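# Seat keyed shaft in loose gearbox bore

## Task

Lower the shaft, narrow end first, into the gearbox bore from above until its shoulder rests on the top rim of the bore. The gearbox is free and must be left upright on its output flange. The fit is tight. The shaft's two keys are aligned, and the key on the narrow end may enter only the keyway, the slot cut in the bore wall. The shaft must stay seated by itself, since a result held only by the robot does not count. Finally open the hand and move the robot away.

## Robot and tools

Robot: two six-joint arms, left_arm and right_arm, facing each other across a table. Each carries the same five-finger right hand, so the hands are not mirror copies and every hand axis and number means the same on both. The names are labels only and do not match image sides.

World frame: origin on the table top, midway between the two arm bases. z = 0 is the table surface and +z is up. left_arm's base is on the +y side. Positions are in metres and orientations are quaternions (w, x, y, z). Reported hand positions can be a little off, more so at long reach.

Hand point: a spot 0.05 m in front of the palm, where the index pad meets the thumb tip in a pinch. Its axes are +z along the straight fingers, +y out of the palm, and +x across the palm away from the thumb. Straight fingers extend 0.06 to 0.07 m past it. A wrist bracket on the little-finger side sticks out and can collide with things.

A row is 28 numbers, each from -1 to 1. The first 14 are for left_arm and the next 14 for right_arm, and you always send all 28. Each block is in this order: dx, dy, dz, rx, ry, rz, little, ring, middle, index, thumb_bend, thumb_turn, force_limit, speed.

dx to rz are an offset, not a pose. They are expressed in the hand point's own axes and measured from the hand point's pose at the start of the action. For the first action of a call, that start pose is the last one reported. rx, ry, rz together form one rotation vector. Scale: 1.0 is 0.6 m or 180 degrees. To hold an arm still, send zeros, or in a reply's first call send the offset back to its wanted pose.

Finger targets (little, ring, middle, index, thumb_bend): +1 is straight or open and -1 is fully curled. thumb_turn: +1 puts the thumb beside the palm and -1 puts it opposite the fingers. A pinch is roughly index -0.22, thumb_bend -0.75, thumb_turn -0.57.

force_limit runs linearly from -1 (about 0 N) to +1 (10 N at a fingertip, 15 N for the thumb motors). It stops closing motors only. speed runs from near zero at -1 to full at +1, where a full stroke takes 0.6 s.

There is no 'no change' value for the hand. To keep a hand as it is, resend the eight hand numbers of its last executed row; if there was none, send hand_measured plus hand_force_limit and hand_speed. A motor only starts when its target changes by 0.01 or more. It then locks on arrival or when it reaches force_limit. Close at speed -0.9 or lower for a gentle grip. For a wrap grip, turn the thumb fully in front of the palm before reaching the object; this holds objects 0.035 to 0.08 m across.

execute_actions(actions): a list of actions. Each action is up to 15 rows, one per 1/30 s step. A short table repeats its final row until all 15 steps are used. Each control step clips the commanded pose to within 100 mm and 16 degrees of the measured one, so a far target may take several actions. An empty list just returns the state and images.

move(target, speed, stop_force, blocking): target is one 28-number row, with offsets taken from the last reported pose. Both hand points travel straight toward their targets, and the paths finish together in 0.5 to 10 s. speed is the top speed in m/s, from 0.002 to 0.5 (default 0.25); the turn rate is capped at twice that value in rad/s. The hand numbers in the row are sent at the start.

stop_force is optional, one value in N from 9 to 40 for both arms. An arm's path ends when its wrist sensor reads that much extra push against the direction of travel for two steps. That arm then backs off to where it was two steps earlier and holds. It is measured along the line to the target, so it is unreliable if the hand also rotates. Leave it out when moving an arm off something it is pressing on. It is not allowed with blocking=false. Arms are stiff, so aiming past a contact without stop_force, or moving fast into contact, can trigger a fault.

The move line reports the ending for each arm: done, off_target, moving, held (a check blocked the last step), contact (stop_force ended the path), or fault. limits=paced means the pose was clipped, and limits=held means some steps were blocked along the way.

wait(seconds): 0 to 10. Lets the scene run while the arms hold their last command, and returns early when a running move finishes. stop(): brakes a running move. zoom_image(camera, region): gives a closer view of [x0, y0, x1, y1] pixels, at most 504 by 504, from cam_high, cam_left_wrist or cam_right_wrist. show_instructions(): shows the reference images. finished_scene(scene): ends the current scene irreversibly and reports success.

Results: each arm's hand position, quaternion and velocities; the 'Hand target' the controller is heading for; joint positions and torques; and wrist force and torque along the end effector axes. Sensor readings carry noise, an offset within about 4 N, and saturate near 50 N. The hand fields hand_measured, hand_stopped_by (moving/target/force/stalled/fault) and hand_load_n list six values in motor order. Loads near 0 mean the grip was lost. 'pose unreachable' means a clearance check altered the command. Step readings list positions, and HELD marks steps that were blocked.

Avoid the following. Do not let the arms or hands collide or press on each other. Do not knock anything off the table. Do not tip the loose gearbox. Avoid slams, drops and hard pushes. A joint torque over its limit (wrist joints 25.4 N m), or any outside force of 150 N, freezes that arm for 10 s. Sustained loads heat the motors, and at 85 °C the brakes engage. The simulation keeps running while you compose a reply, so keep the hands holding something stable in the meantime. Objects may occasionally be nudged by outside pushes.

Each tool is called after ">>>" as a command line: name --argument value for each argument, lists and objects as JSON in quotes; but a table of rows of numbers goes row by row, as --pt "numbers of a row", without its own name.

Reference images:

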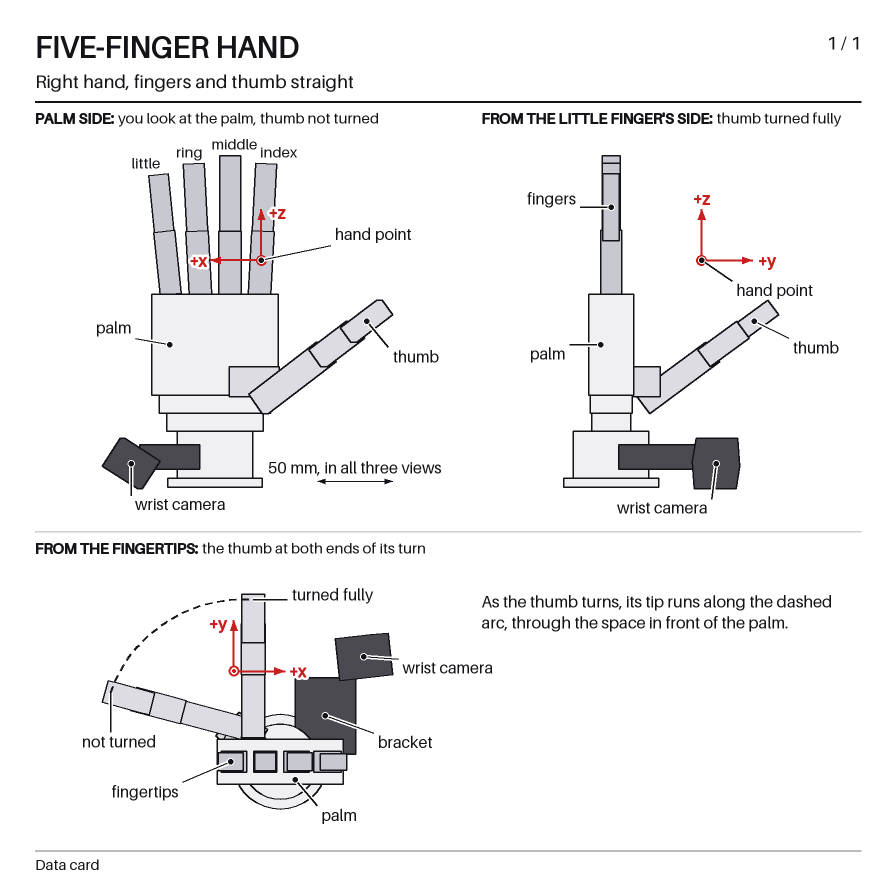

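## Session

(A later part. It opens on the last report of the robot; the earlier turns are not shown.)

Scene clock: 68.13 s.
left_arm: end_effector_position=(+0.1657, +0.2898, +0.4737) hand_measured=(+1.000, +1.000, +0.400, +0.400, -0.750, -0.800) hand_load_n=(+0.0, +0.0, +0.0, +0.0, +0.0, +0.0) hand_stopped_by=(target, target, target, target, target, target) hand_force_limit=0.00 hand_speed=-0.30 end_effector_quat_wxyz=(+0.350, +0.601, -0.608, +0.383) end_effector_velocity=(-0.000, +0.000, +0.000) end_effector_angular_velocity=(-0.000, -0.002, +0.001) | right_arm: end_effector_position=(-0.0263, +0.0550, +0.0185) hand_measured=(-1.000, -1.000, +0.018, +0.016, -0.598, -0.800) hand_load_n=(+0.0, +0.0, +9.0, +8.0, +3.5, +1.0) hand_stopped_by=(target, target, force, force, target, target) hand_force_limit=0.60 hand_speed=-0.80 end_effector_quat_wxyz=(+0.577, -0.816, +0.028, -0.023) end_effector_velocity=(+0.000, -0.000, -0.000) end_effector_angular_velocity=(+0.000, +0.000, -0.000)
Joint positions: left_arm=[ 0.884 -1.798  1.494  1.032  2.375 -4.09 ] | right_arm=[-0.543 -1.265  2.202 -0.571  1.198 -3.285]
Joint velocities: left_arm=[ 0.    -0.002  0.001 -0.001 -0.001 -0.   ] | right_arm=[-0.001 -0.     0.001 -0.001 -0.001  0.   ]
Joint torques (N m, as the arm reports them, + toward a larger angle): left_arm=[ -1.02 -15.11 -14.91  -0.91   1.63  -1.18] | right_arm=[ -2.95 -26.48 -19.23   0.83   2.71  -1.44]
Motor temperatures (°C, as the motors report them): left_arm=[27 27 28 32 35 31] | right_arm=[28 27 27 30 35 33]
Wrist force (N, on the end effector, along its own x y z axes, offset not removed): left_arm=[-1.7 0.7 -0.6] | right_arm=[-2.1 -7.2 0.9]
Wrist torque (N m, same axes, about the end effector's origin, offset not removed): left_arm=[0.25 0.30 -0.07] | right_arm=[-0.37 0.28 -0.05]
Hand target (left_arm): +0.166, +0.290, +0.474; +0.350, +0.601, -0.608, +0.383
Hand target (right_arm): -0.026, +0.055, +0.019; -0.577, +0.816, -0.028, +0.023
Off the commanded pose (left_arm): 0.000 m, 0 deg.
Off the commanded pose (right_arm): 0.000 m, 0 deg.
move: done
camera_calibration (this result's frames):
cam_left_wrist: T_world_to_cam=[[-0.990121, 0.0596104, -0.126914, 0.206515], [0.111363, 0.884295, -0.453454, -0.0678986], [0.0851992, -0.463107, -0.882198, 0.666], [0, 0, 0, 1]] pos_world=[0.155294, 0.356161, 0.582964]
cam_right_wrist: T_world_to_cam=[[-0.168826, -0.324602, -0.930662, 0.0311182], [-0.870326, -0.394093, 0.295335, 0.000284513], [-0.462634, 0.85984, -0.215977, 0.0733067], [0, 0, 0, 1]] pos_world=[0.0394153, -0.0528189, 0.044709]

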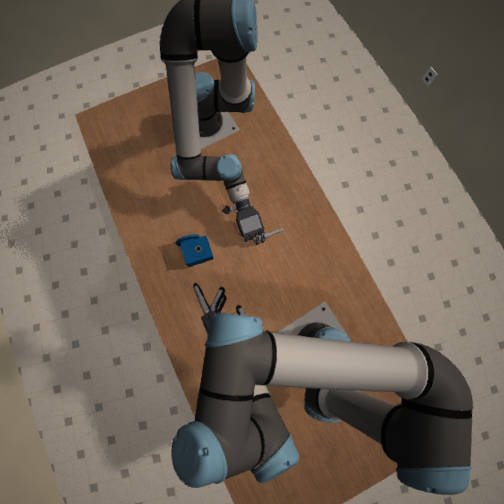

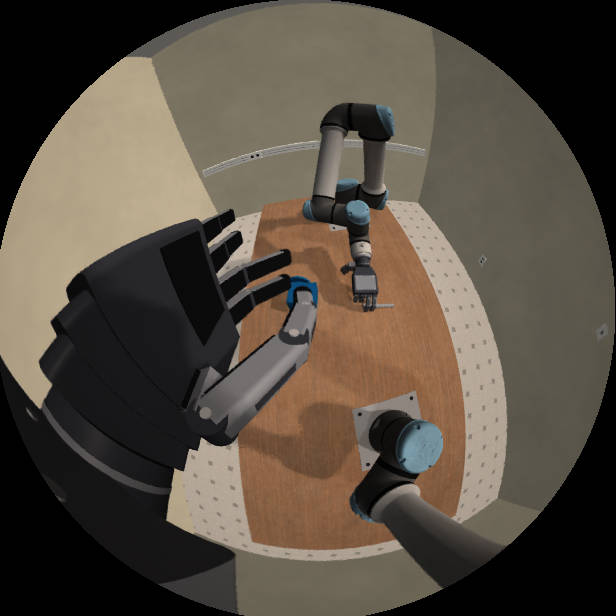

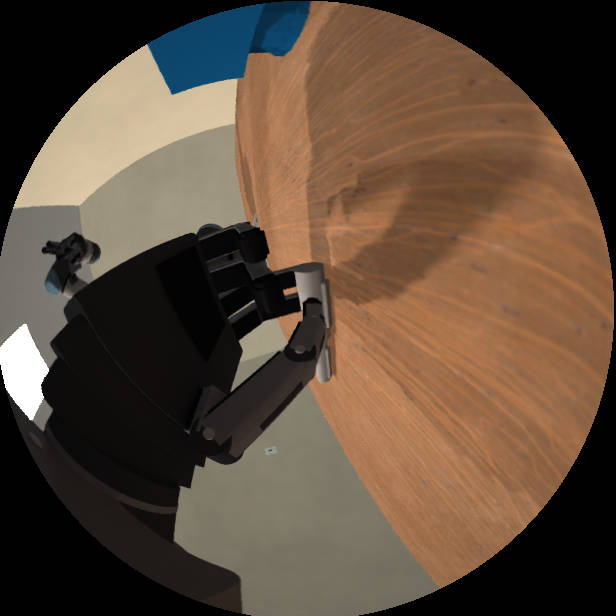

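>>> move --target '[0,0,0,0,0,0,1,1,0.4,0.4,-0.75,-0.8,0,-0.3,-0.01,-0.064,-0.022,0,0.054,-0.158,-1,-1,-0.3,-0.3,-0.6,-0.8,0.6,-0.8]' --speed 0.1

>>> zoom_image --camera "cam_right_wrist" --region '[220, 200, 420, 400]'

Scene clock: 71.30 s.
left_arm: end_effector_position=(+0.1657, +0.2898, +0.4737) hand_measured=(+1.000, +1.000, +0.400, +0.400, -0.750, -0.800) hand_load_n=(+0.0, +0.0, +0.0, +0.0, +0.0, +0.0) hand_stopped_by=(target, target, target, target, target, target) hand_force_limit=0.00 hand_speed=-0.30 end_effector_quat_wxyz=(+0.350, +0.601, -0.608, +0.383) end_effector_velocity=(-0.000, -0.000, +0.001) end_effector_angular_velocity=(-0.001, -0.000, +0.000) | right_arm: end_effector_position=(-0.0326, +0.0558, +0.0590) hand_measured=(-1.000, -1.000, +0.018, +0.016, -0.596, -0.800) hand_load_n=(+0.0, +0.0, +7.5, +5.5, +7.0, +1.0) hand_stopped_by=(target, target, force, force, target, target) hand_force_limit=0.60 hand_speed=-0.80 end_effector_quat_wxyz=(-0.549, +0.793, +0.124, +0.232) end_effector_velocity=(+0.000, +0.000, +0.001) end_effector_angular_velocity=(+0.001, -0.006, -0.000)
Joint positions: left_arm=[ 0.884 -1.798  1.494  1.032  2.375 -4.09 ] | right_arm=[-0.31  -1.348  2.165 -0.524  1.576 -3.695]
Joint velocities: left_arm=[-0.    -0.001 -0.001  0.     0.    -0.002] | right_arm=[ 0.003  0.    -0.001 -0.002  0.005 -0.005]
Joint torques (N m, as the arm reports them, + toward a larger angle): left_arm=[ -1.02 -14.28 -14.63  -0.86   1.68  -1.12] | right_arm=[ 11.86 -30.93 -27.22  -2.67   2.72  -1.54]
Motor temperatures (°C, as the motors report them): left_arm=[27 27 28 32 35 31] | right_arm=[28 27 27 30 35 33]
Wrist force (N, on the end effector, along its own x y z axes, offset not removed): left_arm=[-1.2 -0.5 1.6] | right_arm=[-2.2 1.7 2.7]
Wrist torque (N m, same axes, about the end effector's origin, offset not removed): left_arm=[-0.07 0.17 0.07] | right_arm=[-0.06 0.21 0.25]
Hand target (left_arm): +0.166, +0.290, +0.474; +0.350, +0.601, -0.608, +0.383
Hand target (right_arm): -0.033, +0.056, +0.059; -0.549, +0.793, +0.125, +0.232
Off the commanded pose (left_arm): 0.000 m, 0 deg.
Off the commanded pose (right_arm): 0.000 m, 0 deg.
move: done
camera_calibration (this result's frames):
cam_left_wrist: T_world_to_cam=[[-0.990121, 0.0596103, -0.126914, 0.206515], [0.111363, 0.884295, -0.453454, -0.0678987], [0.0851991, -0.463107, -0.882198, 0.666], [0, 0, 0, 1]] pos_world=[0.155294, 0.356162, 0.582964]
cam_right_wrist: T_world_to_cam=[[0.317024, -0.359356, -0.877701, 0.0825949], [-0.903332, -0.396351, -0.164004, 0.00936311], [-0.288942, 0.844849, -0.45027, 0.0988029], [0, 0, 0, 1]] pos_world=[0.0108217, -0.0500815, 0.118517]

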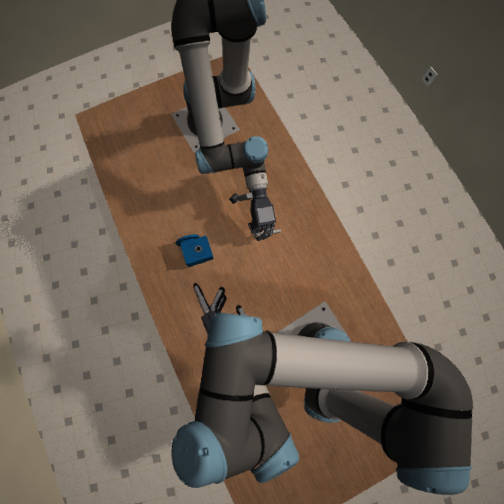

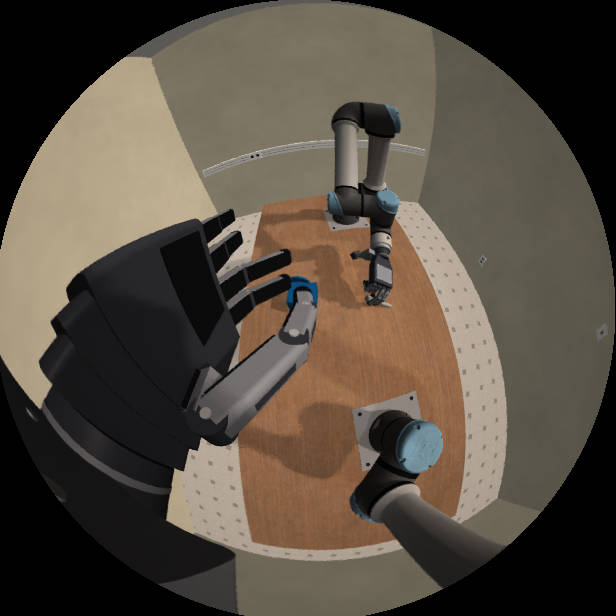

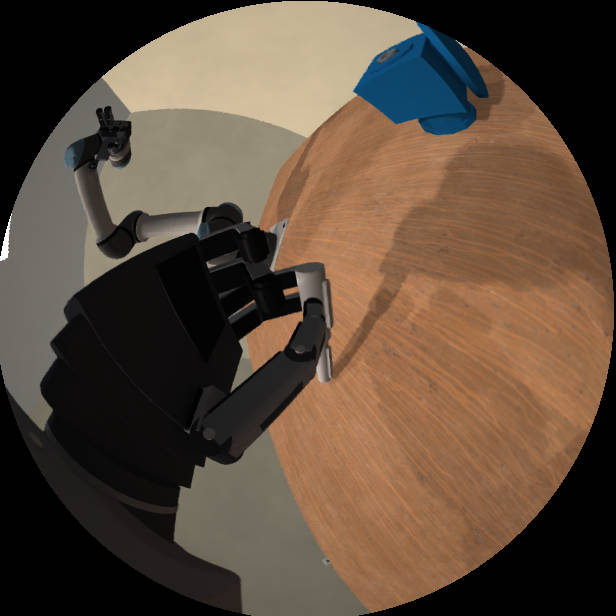

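Region (220, 200, 420, 400) of cam_right_wrist's 616x616 image, scaled by 2.520, with more detail than that image has.

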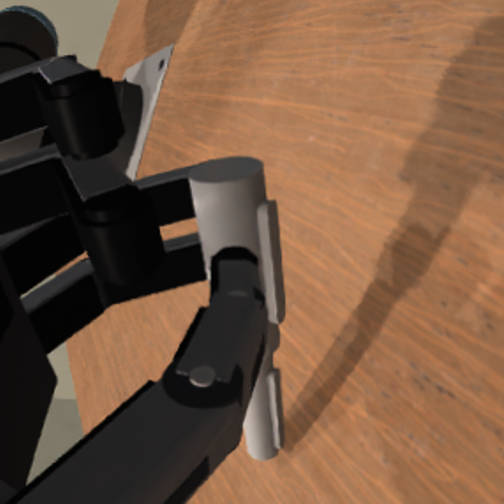

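>>> move --target '[0,0,0,0,0,0,1,1,0.4,0.4,-0.75,-0.8,0,-0.3,0.03,-0.049,-0.017,0,0.054,-0.158,-1,-1,-0.33,-0.33,-0.6,-0.8,0.7,-0.9]' --speed 0.12

>>> move --target '[0,0,0,0,0,0,1,1,0.4,0.4,-0.75,-0.8,0,-0.3,0.05,-0.027,-0.009,0,0.054,-0.158,-1,-1,-0.33,-0.33,-0.6,-0.8,0.7,-0.9]' --speed 0.12

>>> zoom_image --camera "cam_right_wrist" --region '[220, 200, 420, 400]'

Scene clock: 74.07 s.
left_arm: end_effector_position=(+0.1657, +0.2898, +0.4737) hand_measured=(+1.000, +1.000, +0.400, +0.400, -0.750, -0.800) hand_load_n=(+0.0, +0.0, +0.0, +0.0, +0.0, +0.0) hand_stopped_by=(target, target, target, target, target, target) hand_force_limit=0.00 hand_speed=-0.30 end_effector_quat_wxyz=(+0.350, +0.601, -0.608, +0.383) end_effector_velocity=(-0.001, -0.000, -0.000) end_effector_angular_velocity=(+0.000, +0.001, -0.001) | right_arm: end_effector_position=(-0.0327, +0.0561, +0.0949) hand_measured=(-1.000, -1.000, +0.014, +0.006, -0.600, -0.800) hand_load_n=(+0.0, +0.0, +0.0, +0.0, +0.0, +0.0) hand_stopped_by=(target, target, force, force, target, target) hand_force_limit=0.70 hand_speed=-0.90 end_effector_quat_wxyz=(-0.484, +0.716, +0.269, +0.425) end_effector_velocity=(+0.000, +0.000, +0.000) end_effector_angular_velocity=(-0.000, -0.007, +0.001)
Joint positions: left_arm=[ 0.884 -1.798  1.494  1.032  2.375 -4.09 ] | right_arm=[-0.13  -1.33   2.144 -0.636  1.869 -4.168]
Joint velocities: left_arm=[-0.001 -0.001  0.002 -0.     0.    -0.001] | right_arm=[ 0.001  0.001  0.    -0.003  0.002 -0.007]
Joint torques (N m, as the arm reports them, + toward a larger angle): left_arm=[ -1.11 -15.12 -14.04  -0.88   1.6   -1.23] | right_arm=[ 12.3  -15.4   -7.7   -2.55   2.76  -1.5 ]
Motor temperatures (°C, as the motors report them): left_arm=[27 27 28 32 35 31] | right_arm=[28 27 27 30 35 33]
Wrist force (N, on the end effector, along its own x y z axes, offset not removed): left_arm=[-6.6 3.1 -2.0] | right_arm=[-2.5 0.4 1.6]
Wrist torque (N m, same axes, about the end effector's origin, offset not removed): left_arm=[0.64 1.11 -0.19] | right_arm=[0.03 0.51 0.16]
Hand target (left_arm): +0.166, +0.290, +0.474; +0.350, +0.601, -0.608, +0.383
Hand target (right_arm): -0.033, +0.056, +0.095; -0.484, +0.716, +0.269, +0.425
Off the commanded pose (left_arm): 0.000 m, 0 deg.
Off the commanded pose (right_arm): 0.000 m, 0 deg.
move: done
camera_calibration (this result's frames):
cam_left_wrist: T_world_to_cam=[[-0.990121, 0.0596106, -0.126914, 0.206515], [0.111363, 0.884295, -0.453454, -0.0678986], [0.0851992, -0.463108, -0.882198, 0.666], [0, 0, 0, 1]] pos_world=[0.155294, 0.356161, 0.582964]
cam_right_wrist: T_world_to_cam=[[0.711293, -0.38486, -0.588171, 0.101204], [-0.702563, -0.415002, -0.578082, 0.0621816], [-0.0216114, 0.824412, -0.565577, 0.135477], [0, 0, 0, 1]] pos_world=[-0.0253711, -0.0469342, 0.172094]

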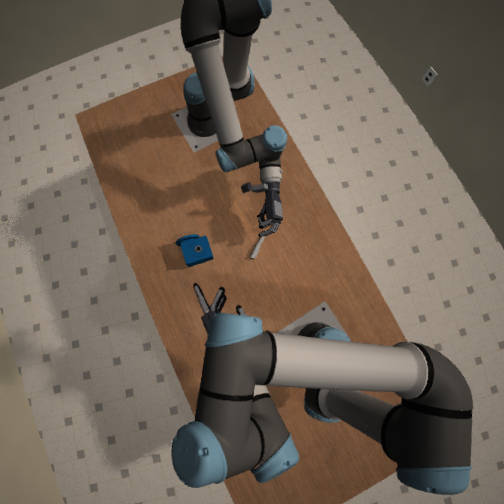

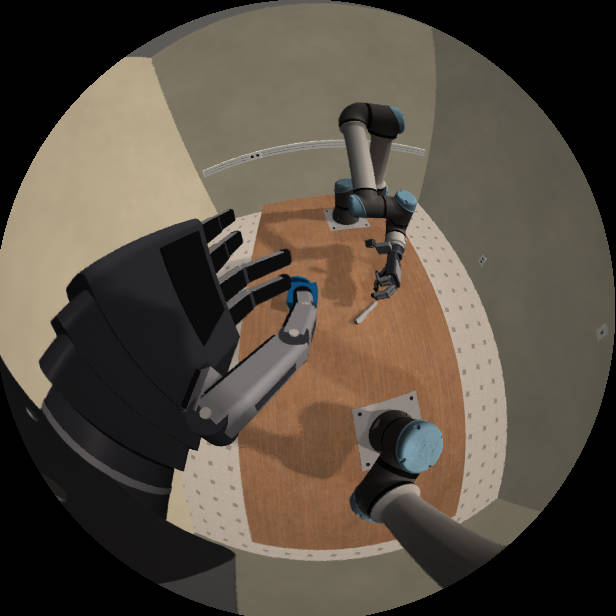

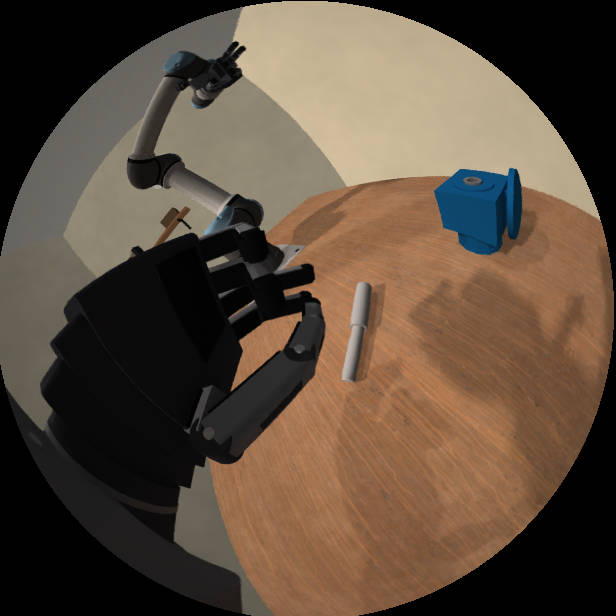

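Scene clock: 76.63 s.
left_arm: end_effector_position=(+0.1657, +0.2898, +0.4737) hand_measured=(+1.000, +1.000, +0.400, +0.400, -0.750, -0.800) hand_load_n=(+0.0, +0.0, +0.0, +0.0, +0.0, +0.0) hand_stopped_by=(target, target, target, target, target, target) hand_force_limit=0.00 hand_speed=-0.30 end_effector_quat_wxyz=(+0.350, +0.601, -0.608, +0.383) end_effector_velocity=(+0.000, -0.000, +0.001) end_effector_angular_velocity=(-0.002, -0.004, -0.000) | right_arm: end_effector_position=(-0.0327, +0.0567, +0.1294) hand_measured=(-1.000, -1.000, +0.014, +0.006, -0.600, -0.800) hand_load_n=(+0.0, +0.0, +0.0, +0.0, +0.0, +0.0) hand_stopped_by=(target, target, force, force, target, target) hand_force_limit=0.70 hand_speed=-0.90 end_effector_quat_wxyz=(-0.386, +0.590, +0.394, +0.589) end_effector_velocity=(+0.000, -0.000, -0.000) end_effector_angular_velocity=(-0.001, -0.007, +0.000)
Joint positions: left_arm=[ 0.884 -1.798  1.494  1.032  2.375 -4.09 ] | right_arm=[-0.037 -1.273  2.175 -0.894  2.007 -4.719]
Joint velocities: left_arm=[-0.001 -0.001 -0.002 -0.001 -0.001 -0.   ] | right_arm=[-0.     0.001  0.002 -0.006 -0.    -0.008]
Joint torques (N m, as the arm reports them, + toward a larger angle): left_arm=[ -1.11 -14.86 -14.51  -0.84   1.58  -1.3 ] | right_arm=[ 12.86 -16.32  -4.41  -3.     2.49  -1.47]
Motor temperatures (°C, as the motors report them): left_arm=[27 27 28 32 35 31] | right_arm=[28 27 27 30 35 33]
Wrist force (N, on the end effector, along its own x y z axes, offset not removed): left_arm=[-3.0 -1.3 3.1] | right_arm=[-3.1 -0.8 2.5]
Wrist torque (N m, same axes, about the end effector's origin, offset not removed): left_arm=[-0.31 0.36 -0.33] | right_arm=[-0.36 0.52 0.08]
Hand target (left_arm): +0.166, +0.290, +0.474; +0.350, +0.601, -0.608, +0.383
Hand target (right_arm): -0.033, +0.057, +0.129; -0.386, +0.590, +0.394, +0.590
Off the commanded pose (left_arm): 0.000 m, 0 deg.
Off the commanded pose (right_arm): 0.000 m, 0 deg.
move: done
camera_calibration (this result's frames):
cam_left_wrist: T_world_to_cam=[[-0.990121, 0.0596105, -0.126914, 0.206515], [0.111363, 0.884295, -0.453454, -0.0678985], [0.085199, -0.463108, -0.882198, 0.666], [0, 0, 0, 1]] pos_world=[0.155294, 0.356162, 0.582964]
cam_right_wrist: T_world_to_cam=[[0.908138, -0.39465, -0.139771, 0.0706317], [-0.322043, -0.445141, -0.835546, 0.129805], [0.267531, 0.803804, -0.531344, 0.160727], [0, 0, 0, 1]] pos_world=[-0.0653399, -0.0435363, 0.203732]

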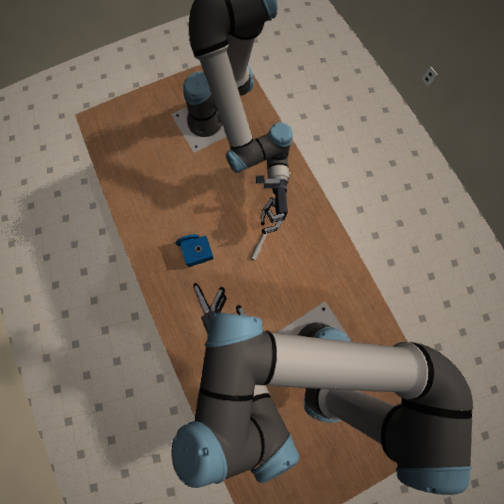

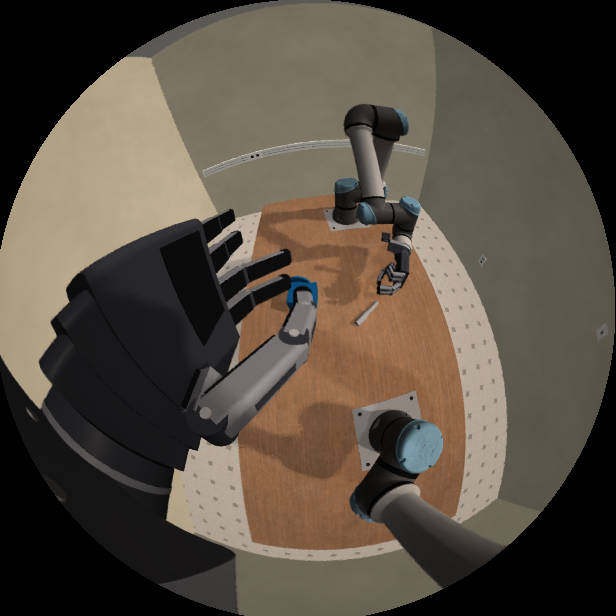

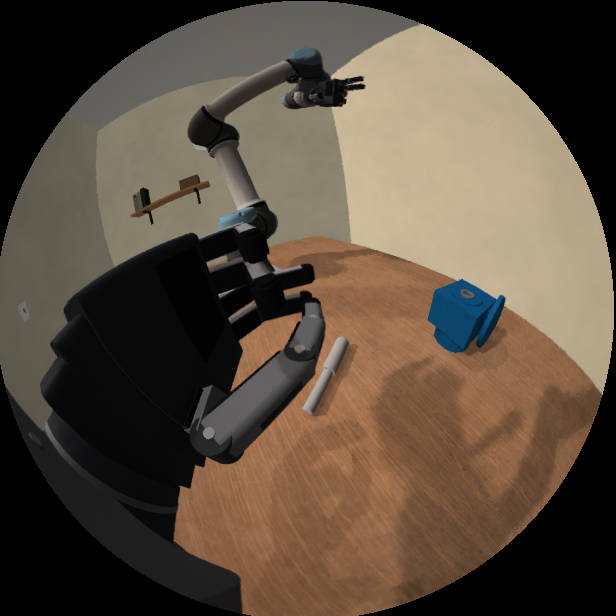

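Region (220, 200, 420, 400) of cam_right_wrist's 616x616 image, scaled by 2.520, with more detail than that image has.

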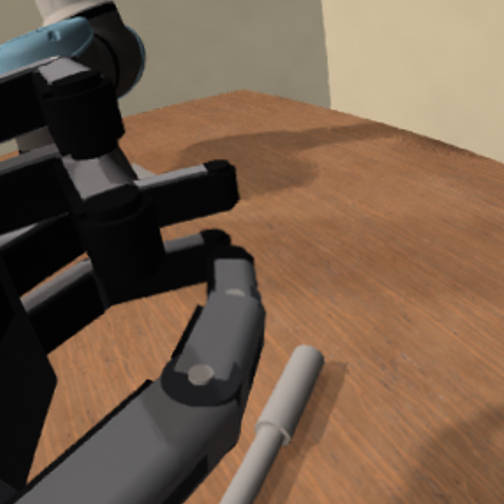

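>>> move --target '[0,0,0,0,0,0,1,1,0.4,0.4,-0.75,-0.8,0,-0.3,-0.05,0.062,0.123,0.082,-0.408,0.292,-1,-1,0.3,0.3,-0.42,-0.8,0.6,-0.5]' --speed 0.3

>>> zoom_image --camera "cam_right_wrist" --region '[260, 200, 460, 400]'

Scene clock: 80.47 s.
left_arm: end_effector_position=(+0.1657, +0.2898, +0.4737) hand_measured=(+1.000, +1.000, +0.400, +0.400, -0.750, -0.800) hand_load_n=(+0.0, +0.0, +0.0, +0.0, +0.0, +0.0) hand_stopped_by=(target, target, target, target, target, target) hand_force_limit=0.00 hand_speed=-0.30 end_effector_quat_wxyz=(+0.350, +0.601, -0.608, +0.383) end_effector_velocity=(+0.000, -0.000, +0.000) end_effector_angular_velocity=(-0.001, -0.001, +0.000) | right_arm: end_effector_position=(+0.0305, +0.1094, +0.0998) hand_measured=(-1.000, -1.000, +0.300, +0.300, -0.420, -0.800) hand_load_n=(+0.0, +0.0, +0.0, +0.0, +0.0, +0.0) hand_stopped_by=(target, target, target, target, target, target) hand_force_limit=0.60 hand_speed=-0.50 end_effector_quat_wxyz=(-0.353, +0.868, +0.322, -0.132) end_effector_velocity=(+0.000, -0.000, -0.000) end_effector_angular_velocity=(-0.008, +0.005, +0.005)
Joint positions: left_arm=[ 0.884 -1.798  1.494  1.032  2.375 -4.09 ] | right_arm=[-0.629 -0.845  1.189  0.945  0.84  -4.3  ]
Joint velocities: left_arm=[ 0.001  0.    -0.001 -0.001  0.    -0.   ] | right_arm=[-0.     0.009 -0.011  0.016 -0.001 -0.007]
Joint torques (N m, as the arm reports them, + toward a larger angle): left_arm=[ -0.84 -15.27 -14.93  -0.85   1.69  -1.22] | right_arm=[-15.49 -34.43 -29.69   3.52  -3.68  -1.42]
Motor temperatures (°C, as the motors report them): left_arm=[27 27 28 32 35 31] | right_arm=[28 27 27 30 35 33]
Wrist force (N, on the end effector, along its own x y z axes, offset not removed): left_arm=[-3.1 1.4 2.3] | right_arm=[0.2 -0.8 3.6]
Wrist torque (N m, same axes, about the end effector's origin, offset not removed): left_arm=[0.30 0.27 -0.12] | right_arm=[-0.38 0.04 0.34]
Hand target (left_arm): +0.166, +0.290, +0.474; +0.350, +0.601, -0.608, +0.383
Hand target (right_arm): +0.031, +0.109, +0.100; -0.353, +0.868, +0.322, -0.132
Off the commanded pose (left_arm): 0.000 m, 0 deg.
Off the commanded pose (right_arm): 0.001 m, 0 deg.
move: done
camera_calibration (this result's frames):
cam_left_wrist: T_world_to_cam=[[-0.990121, 0.0596107, -0.126914, 0.206515], [0.111363, 0.884295, -0.453454, -0.0678986], [0.0851992, -0.463108, -0.882198, 0.666], [0, 0, 0, 1]] pos_world=[0.155294, 0.356161, 0.582964]
cam_right_wrist: T_world_to_cam=[[0.350523, -0.638117, -0.685522, 0.128041], [-0.453915, -0.755998, 0.471623, 0.056472], [-0.819204, 0.145854, -0.554645, 0.193163], [0, 0, 0, 1]] pos_world=[0.138992, 0.0962243, 0.168278]

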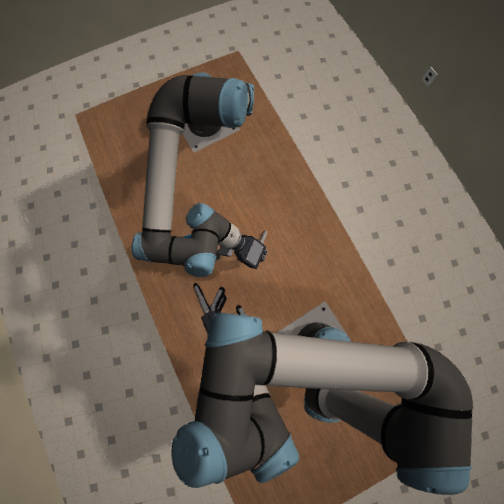

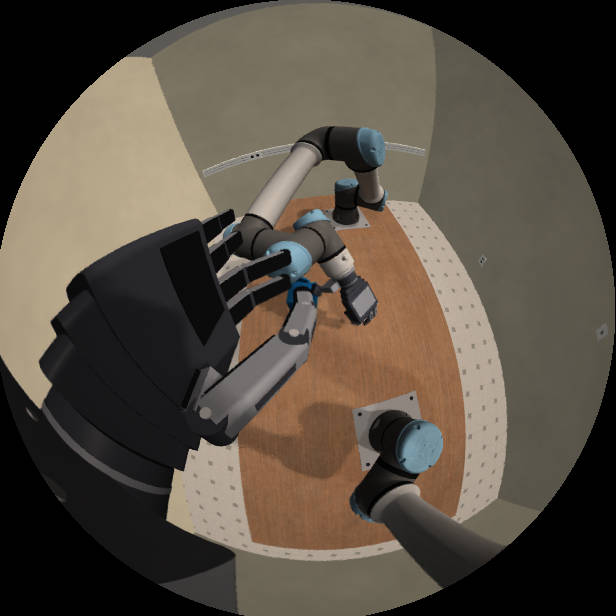

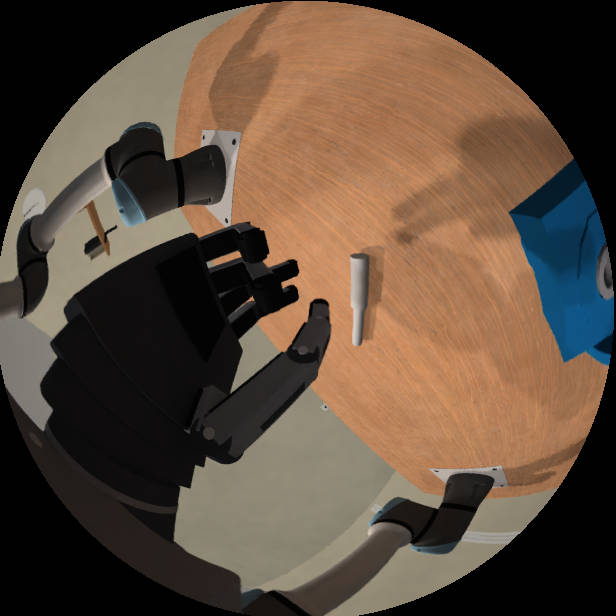

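Region (260, 200, 460, 400) of cam_right_wrist's 616x616 image, scaled by 2.520, with more detail than that image has.

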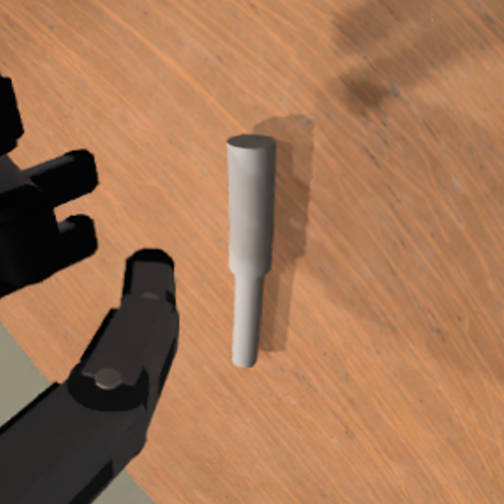

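>>> move --target '[0,0,0,0,0,0,1,1,0.4,0.4,-0.75,-0.8,0,-0.3,-0.029,0.076,0.0655,0,0,0,-1,-1,0.3,0.3,-0.42,-0.8,0.6,-0.5]' --speed 0.1

>>> move --target '[0,0,0,0,0,0,1,1,0.4,0.4,-0.75,-0.8,0,-0.3,0,0.025,0.025,0,0,0,-1,-1,0.3,0.3,-0.42,-0.8,0.6,-0.5]' --speed 0.01 --stop_force 9

>>> zoom_image --camera "cam_right_wrist" --region '[220, 200, 420, 400]'

>>> zoom_image --camera "cam_left_wrist" --region '[325, 285, 400, 345]'

Scene clock: 81.93 s.
left_arm: end_effector_position=(+0.1657, +0.2898, +0.4737) hand_measured=(+1.000, +1.000, +0.400, +0.400, -0.750, -0.800) hand_load_n=(+0.0, +0.0, +0.0, +0.0, +0.0, +0.0) hand_stopped_by=(target, target, target, target, target, target) hand_force_limit=0.00 hand_speed=-0.30 end_effector_quat_wxyz=(+0.350, +0.601, -0.608, +0.383) end_effector_velocity=(-0.000, -0.000, +0.000) end_effector_angular_velocity=(+0.001, +0.003, -0.001) | right_arm: end_effector_position=(+0.0207, +0.0942, +0.0399) hand_measured=(-1.000, -1.000, +0.300, +0.300, -0.420, -0.800) hand_load_n=(+0.0, +0.0, +0.0, +0.0, +0.0, +0.0) hand_stopped_by=(target, target, target, target, target, target) hand_force_limit=0.60 hand_speed=-0.50 end_effector_quat_wxyz=(-0.353, +0.868, +0.322, -0.132) end_effector_velocity=(-0.000, -0.001, -0.001) end_effector_angular_velocity=(-0.001, +0.001, +0.000)
Joint positions: left_arm=[ 0.884 -1.798  1.494  1.032  2.375 -4.09 ] | right_arm=[-0.628 -0.826  1.321  0.793  0.84  -4.299]
Joint velocities: left_arm=[-0.001  0.001 -0.001  0.002  0.001 -0.001] | right_arm=[ 0.     0.001  0.003 -0.002 -0.     0.   ]
Joint torques (N m, as the arm reports them, + toward a larger angle): left_arm=[ -1.24 -15.51 -14.76  -0.83   1.68  -1.2 ] | right_arm=[ 12.64 -34.54  -7.91   0.7    0.46   1.68]
Motor temperatures (°C, as the motors report them): left_arm=[27 27 28 32 35 31] | right_arm=[28 27 27 30 35 33]
Wrist force (N, on the end effector, along its own x y z axes, offset not removed): left_arm=[-3.9 -2.6 1.6] | right_arm=[-1.1 -1.7 2.6]
Wrist torque (N m, same axes, about the end effector's origin, offset not removed): left_arm=[-0.40 0.38 -0.12] | right_arm=[-0.35 0.11 -0.03]
Hand target (left_arm): +0.166, +0.290, +0.474; +0.350, +0.601, -0.608, +0.383
Hand target (right_arm): +0.021, +0.094, +0.040; -0.353, +0.868, +0.322, -0.132
Off the commanded pose (left_arm): 0.000 m, 0 deg.
Off the commanded pose (right_arm): 0.000 m, 0 deg.
move: done
camera_calibration (this result's frames):
cam_left_wrist: T_world_to_cam=[[-0.990121, 0.0596105, -0.126914, 0.206515], [0.111363, 0.884295, -0.453454, -0.0678985], [0.0851992, -0.463108, -0.882197, 0.666], [0, 0, 0, 1]] pos_world=[0.155294, 0.356161, 0.582964]
cam_right_wrist: T_world_to_cam=[[0.350547, -0.638139, -0.685489, 0.0806879], [-0.453929, -0.755984, 0.471633, 0.0687789], [-0.819186, 0.145834, -0.554677, 0.154172], [0, 0, 0, 1]] pos_world=[0.129231, 0.0810023, 0.108388]

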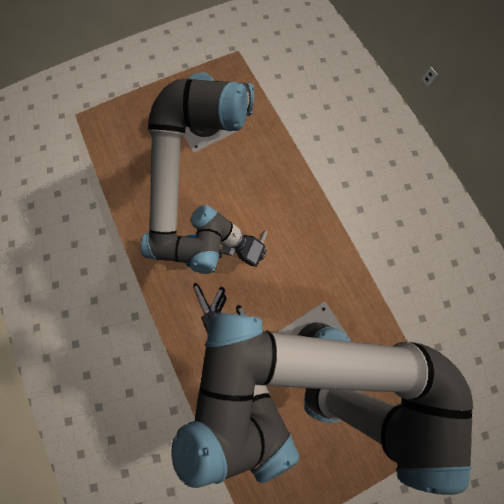

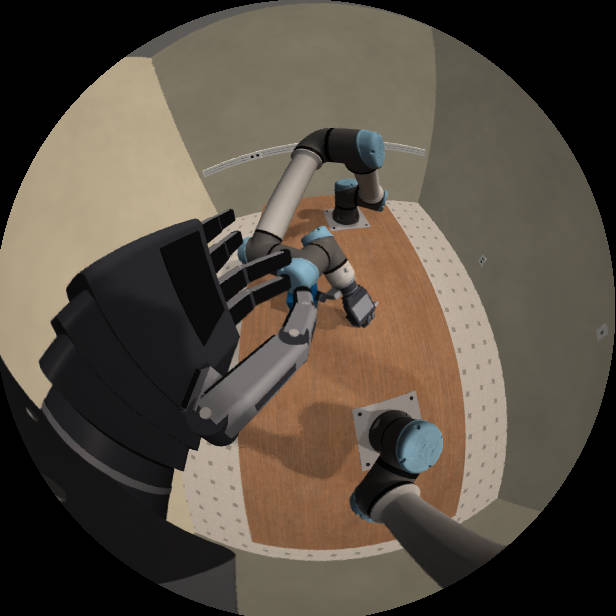

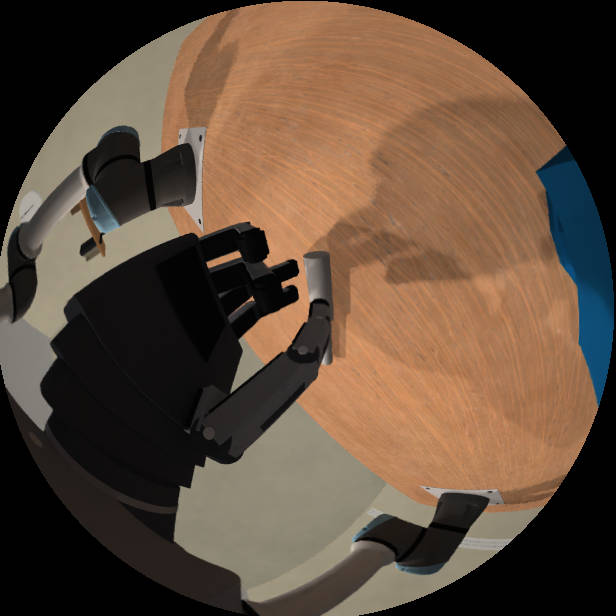

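Scene clock: 83.33 s.
left_arm: end_effector_position=(+0.1657, +0.2898, +0.4737) hand_measured=(+1.000, +1.000, +0.400, +0.400, -0.750, -0.800) hand_load_n=(+0.0, +0.0, +0.0, +0.0, +0.0, +0.0) hand_stopped_by=(target, target, target, target, target, target) hand_force_limit=0.00 hand_speed=-0.30 end_effector_quat_wxyz=(+0.350, +0.601, -0.608, +0.383) end_effector_velocity=(-0.000, +0.000, +0.001) end_effector_angular_velocity=(-0.001, +0.002, +0.001) | right_arm: end_effector_position=(+0.0207, +0.0940, +0.0295) hand_measured=(-1.000, -1.000, +0.300, +0.300, -0.420, -0.800) hand_load_n=(+0.0, +0.0, -1.0, +0.0, +0.0, +0.0) hand_stopped_by=(target, target, target, target, target, target) hand_force_limit=0.60 hand_speed=-0.50 end_effector_quat_wxyz=(-0.353, +0.868, +0.322, -0.132) end_effector_velocity=(+0.001, -0.000, +0.002) end_effector_angular_velocity=(-0.003, -0.002, -0.001)
Joint positions: left_arm=[ 0.884 -1.798  1.494  1.032  2.375 -4.09 ] | right_arm=[-0.628 -0.814  1.329  0.773  0.84  -4.299]
Joint velocities: left_arm=[ 0.001 -0.001 -0.     0.001  0.001 -0.002] | right_arm=[ 0.    -0.003 -0.003  0.007  0.004  0.   ]
Joint torques (N m, as the arm reports them, + toward a larger angle): left_arm=[ -1.06 -14.22 -14.66  -0.82   1.78  -1.19] | right_arm=[ -8.14 -39.39 -21.06   2.76   4.49  -1.42]
Motor temperatures (°C, as the motors report them): left_arm=[27 27 28 32 35 31] | right_arm=[28 27 27 30 35 33]
Wrist force (N, on the end effector, along its own x y z axes, offset not removed): left_arm=[-5.3 0.2 -4.4] | right_arm=[0.0 -16.0 -14.0]
Wrist torque (N m, same axes, about the end effector's origin, offset not removed): left_arm=[0.40 1.00 -0.38] | right_arm=[0.58 0.81 -0.26]
Hand target (left_arm): +0.166, +0.290, +0.474; +0.350, +0.601, -0.608, +0.383
Hand target (right_arm): +0.021, +0.094, +0.030; -0.353, +0.868, +0.322, -0.132
Off the commanded pose (left_arm): 0.000 m, 0 deg.
Off the commanded pose (right_arm): 0.011 m, 0 deg.
move: contact (right_arm)
camera_calibration (this result's frames):
cam_left_wrist: T_world_to_cam=[[-0.990121, 0.0596103, -0.126914, 0.206515], [0.111363, 0.884295, -0.453454, -0.0678986], [0.0851992, -0.463107, -0.882198, 0.666], [0, 0, 0, 1]] pos_world=[0.155294, 0.356161, 0.582964]
cam_right_wrist: T_world_to_cam=[[0.350462, -0.638188, -0.685487, 0.0734678], [-0.453687, -0.755983, 0.471867, 0.0735319], [-0.819356, 0.145625, -0.55448, 0.148379], [0, 0, 0, 1]] pos_world=[0.129188, 0.0808674, 0.0979372]

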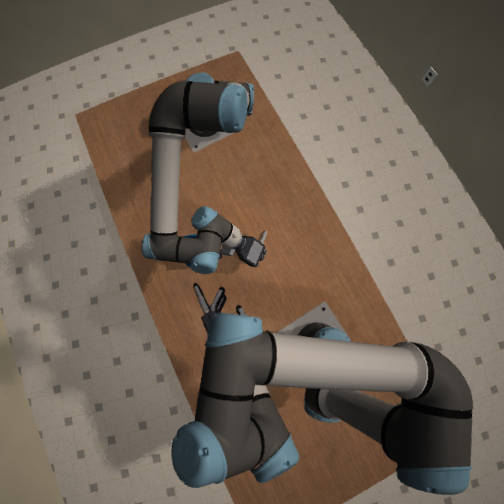

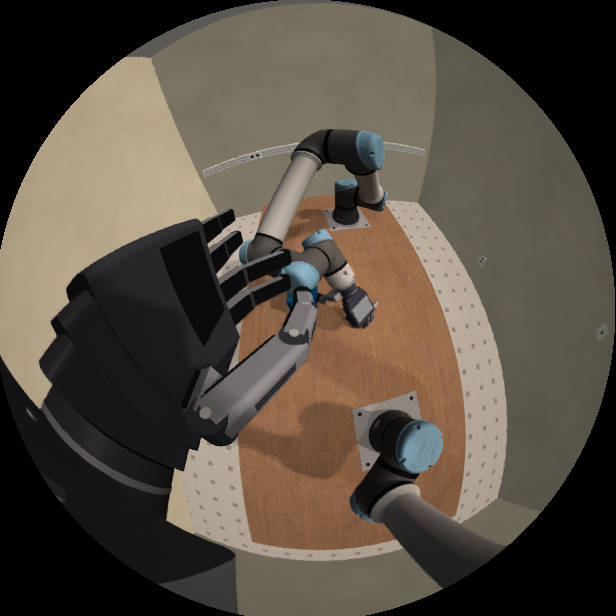

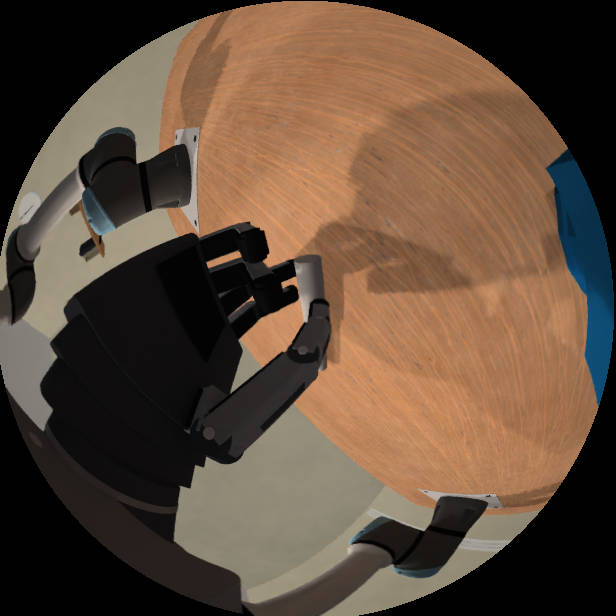

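Region (220, 200, 420, 400) of cam_right_wrist's 616x616 image, scaled by 2.520, with more detail than that image has.

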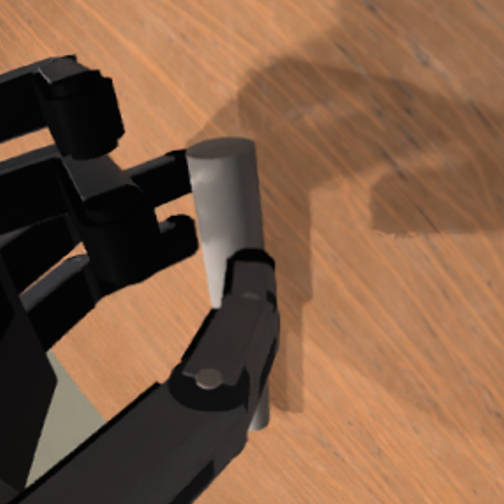

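Region (325, 285, 400, 345) of cam_left_wrist's 616x616 image, scaled by 6.720, with more detail than that image has; it fills the top 403 rows of this view, and the rest is white.

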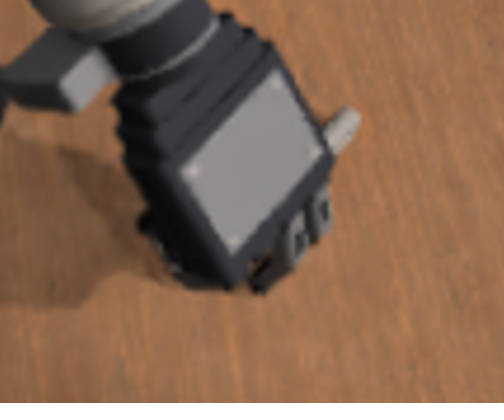

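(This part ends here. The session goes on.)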